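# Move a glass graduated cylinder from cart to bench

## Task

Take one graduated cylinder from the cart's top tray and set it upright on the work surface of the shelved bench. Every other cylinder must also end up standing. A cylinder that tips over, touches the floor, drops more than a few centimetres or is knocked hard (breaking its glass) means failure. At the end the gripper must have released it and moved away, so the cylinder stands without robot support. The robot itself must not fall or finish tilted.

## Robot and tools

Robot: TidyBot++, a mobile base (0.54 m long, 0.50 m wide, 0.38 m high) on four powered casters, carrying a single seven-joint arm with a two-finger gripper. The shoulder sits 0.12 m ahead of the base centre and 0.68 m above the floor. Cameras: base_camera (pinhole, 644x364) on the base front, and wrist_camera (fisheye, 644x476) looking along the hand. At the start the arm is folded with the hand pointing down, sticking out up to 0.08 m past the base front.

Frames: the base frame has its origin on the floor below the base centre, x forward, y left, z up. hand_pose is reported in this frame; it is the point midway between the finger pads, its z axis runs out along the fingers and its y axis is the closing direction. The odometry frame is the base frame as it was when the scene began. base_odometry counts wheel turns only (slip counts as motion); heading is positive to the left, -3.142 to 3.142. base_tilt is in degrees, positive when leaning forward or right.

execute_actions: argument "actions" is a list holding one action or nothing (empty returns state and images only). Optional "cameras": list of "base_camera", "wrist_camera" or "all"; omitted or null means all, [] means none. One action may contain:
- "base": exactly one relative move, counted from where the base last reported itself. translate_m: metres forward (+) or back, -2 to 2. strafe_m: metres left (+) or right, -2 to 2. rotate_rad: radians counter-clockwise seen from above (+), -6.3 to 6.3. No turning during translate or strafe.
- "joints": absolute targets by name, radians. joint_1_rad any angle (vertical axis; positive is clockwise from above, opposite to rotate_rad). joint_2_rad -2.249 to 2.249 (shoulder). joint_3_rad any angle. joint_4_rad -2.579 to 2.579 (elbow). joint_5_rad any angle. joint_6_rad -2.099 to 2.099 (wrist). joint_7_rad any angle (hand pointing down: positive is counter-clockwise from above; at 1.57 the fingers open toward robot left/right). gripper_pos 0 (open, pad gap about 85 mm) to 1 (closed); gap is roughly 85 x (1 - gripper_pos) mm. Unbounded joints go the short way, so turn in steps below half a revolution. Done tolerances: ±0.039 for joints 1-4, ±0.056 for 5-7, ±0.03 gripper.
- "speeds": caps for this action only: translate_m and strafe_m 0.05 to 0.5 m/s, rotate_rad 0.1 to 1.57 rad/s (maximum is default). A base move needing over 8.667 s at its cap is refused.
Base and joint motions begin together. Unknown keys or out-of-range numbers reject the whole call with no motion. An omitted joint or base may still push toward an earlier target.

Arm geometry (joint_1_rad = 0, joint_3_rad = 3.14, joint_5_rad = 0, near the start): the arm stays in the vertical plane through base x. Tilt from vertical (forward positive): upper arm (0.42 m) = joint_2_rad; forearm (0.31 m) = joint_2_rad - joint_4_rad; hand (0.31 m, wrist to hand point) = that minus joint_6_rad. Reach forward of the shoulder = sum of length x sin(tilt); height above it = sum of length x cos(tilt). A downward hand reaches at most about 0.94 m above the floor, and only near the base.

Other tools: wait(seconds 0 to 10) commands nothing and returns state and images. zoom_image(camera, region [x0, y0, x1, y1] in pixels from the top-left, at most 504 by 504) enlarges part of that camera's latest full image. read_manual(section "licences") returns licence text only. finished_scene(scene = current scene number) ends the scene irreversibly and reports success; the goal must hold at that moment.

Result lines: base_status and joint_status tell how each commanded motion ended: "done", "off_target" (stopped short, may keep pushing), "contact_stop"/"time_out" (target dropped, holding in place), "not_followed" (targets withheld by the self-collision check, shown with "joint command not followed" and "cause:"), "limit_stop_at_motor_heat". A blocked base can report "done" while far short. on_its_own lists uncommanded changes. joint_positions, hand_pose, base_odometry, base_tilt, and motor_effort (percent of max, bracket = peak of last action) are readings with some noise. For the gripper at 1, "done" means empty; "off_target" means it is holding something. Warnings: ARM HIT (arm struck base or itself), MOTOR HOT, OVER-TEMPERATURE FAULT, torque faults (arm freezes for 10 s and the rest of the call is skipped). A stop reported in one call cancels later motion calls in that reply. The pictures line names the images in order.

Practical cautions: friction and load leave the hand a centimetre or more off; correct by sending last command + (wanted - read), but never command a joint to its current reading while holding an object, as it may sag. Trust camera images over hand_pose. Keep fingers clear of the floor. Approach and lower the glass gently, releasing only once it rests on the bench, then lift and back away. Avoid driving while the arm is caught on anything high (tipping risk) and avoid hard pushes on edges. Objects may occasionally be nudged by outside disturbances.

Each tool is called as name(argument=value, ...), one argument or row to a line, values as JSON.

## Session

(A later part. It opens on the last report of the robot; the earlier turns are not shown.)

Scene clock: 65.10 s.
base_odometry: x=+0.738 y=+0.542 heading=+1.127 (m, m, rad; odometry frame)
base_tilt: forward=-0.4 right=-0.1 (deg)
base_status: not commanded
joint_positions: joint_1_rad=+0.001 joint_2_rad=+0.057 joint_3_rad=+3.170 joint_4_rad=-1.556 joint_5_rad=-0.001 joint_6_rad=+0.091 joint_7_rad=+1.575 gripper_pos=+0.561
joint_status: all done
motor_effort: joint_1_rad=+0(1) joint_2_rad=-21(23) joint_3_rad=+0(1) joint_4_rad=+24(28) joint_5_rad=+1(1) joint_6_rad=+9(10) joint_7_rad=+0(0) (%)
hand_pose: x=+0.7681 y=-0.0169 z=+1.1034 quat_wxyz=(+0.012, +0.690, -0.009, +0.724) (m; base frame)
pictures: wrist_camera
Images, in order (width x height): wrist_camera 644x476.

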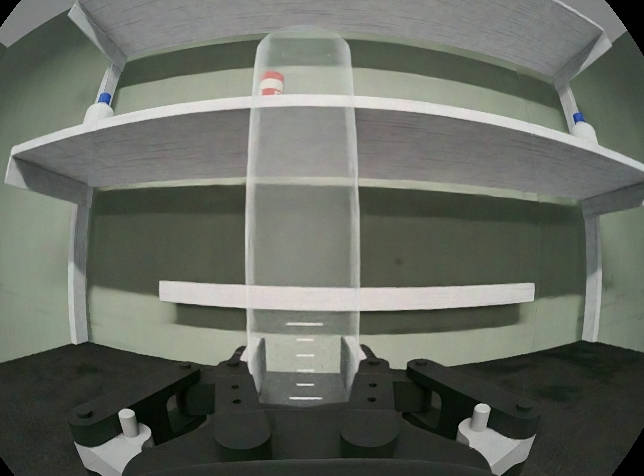

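execute_actions(
  actions=[
    {"joints":{"gripper_pos":0.0}},
  ],
  cameras=["wrist_camera"],
)

execute_actions(
  actions=[
    {"base":{"translate_m":-0.4},"speeds":{"translate_m":0.2}},
  ],
  cameras=["wrist_camera"],
)

Scene clock: 66.37 s.
base_odometry: x=+0.738 y=+0.542 heading=+1.127 (m, m, rad; odometry frame)
base_tilt: forward=-0.4 right=-0.1 (deg)
base_status: not commanded
joint_positions: joint_1_rad=+0.001 joint_2_rad=+0.057 joint_3_rad=+3.170 joint_4_rad=-1.556 joint_5_rad=-0.001 joint_6_rad=+0.092 joint_7_rad=+1.575 gripper_pos=+0.000
joint_status: all done
motor_effort: joint_1_rad=+0(0) joint_2_rad=-21(21) joint_3_rad=+0(0) joint_4_rad=+25(25) joint_5_rad=+0(0) joint_6_rad=+9(10) joint_7_rad=+0(0) (%)
hand_pose: x=+0.7681 y=-0.0169 z=+1.1036 quat_wxyz=(+0.012, +0.690, -0.009, +0.724) (m; base frame)
pictures: wrist_camera
Images, in order (width x height): wrist_camera 644x476.

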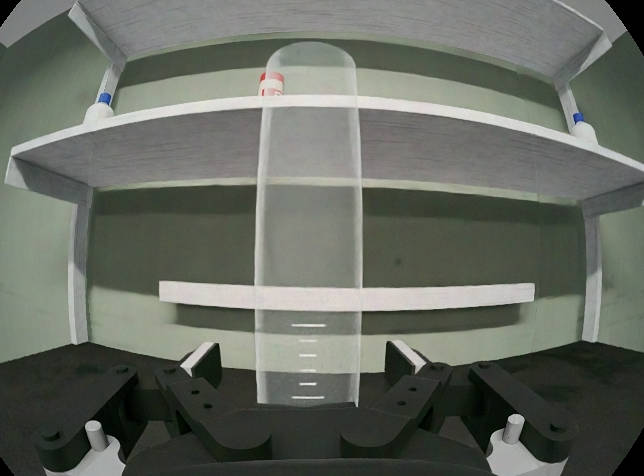

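Scene clock: 69.13 s.
base_odometry: x=+0.566 y=+0.181 heading=+1.126 (m, m, rad; odometry frame)
base_tilt: forward=-0.4 right=-0.1 (deg)
base_status: done
joint_positions: joint_1_rad=+0.001 joint_2_rad=+0.050 joint_3_rad=+3.170 joint_4_rad=-1.557 joint_5_rad=-0.001 joint_6_rad=+0.095 joint_7_rad=+1.575 gripper_pos=+0.000
joint_status: not commanded
motor_effort: joint_1_rad=+0(1) joint_2_rad=-21(24) joint_3_rad=-1(0) joint_4_rad=+25(25) joint_5_rad=+0(0) joint_6_rad=+9(9) joint_7_rad=-1(0) (%)
hand_pose: x=+0.7649 y=-0.0169 z=+1.1089 quat_wxyz=(+0.012, +0.686, -0.009, +0.727) (m; base frame)
pictures: wrist_camera
Images, in order (width x height): wrist_camera 644x476.

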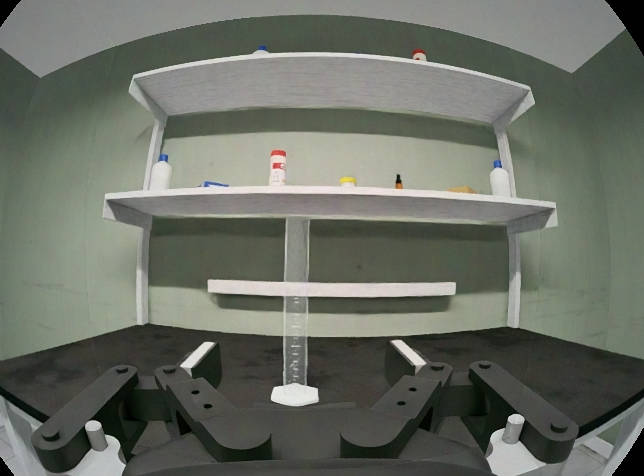

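finished_scene(
  scene=1,
)

The scene is finished: the task was done.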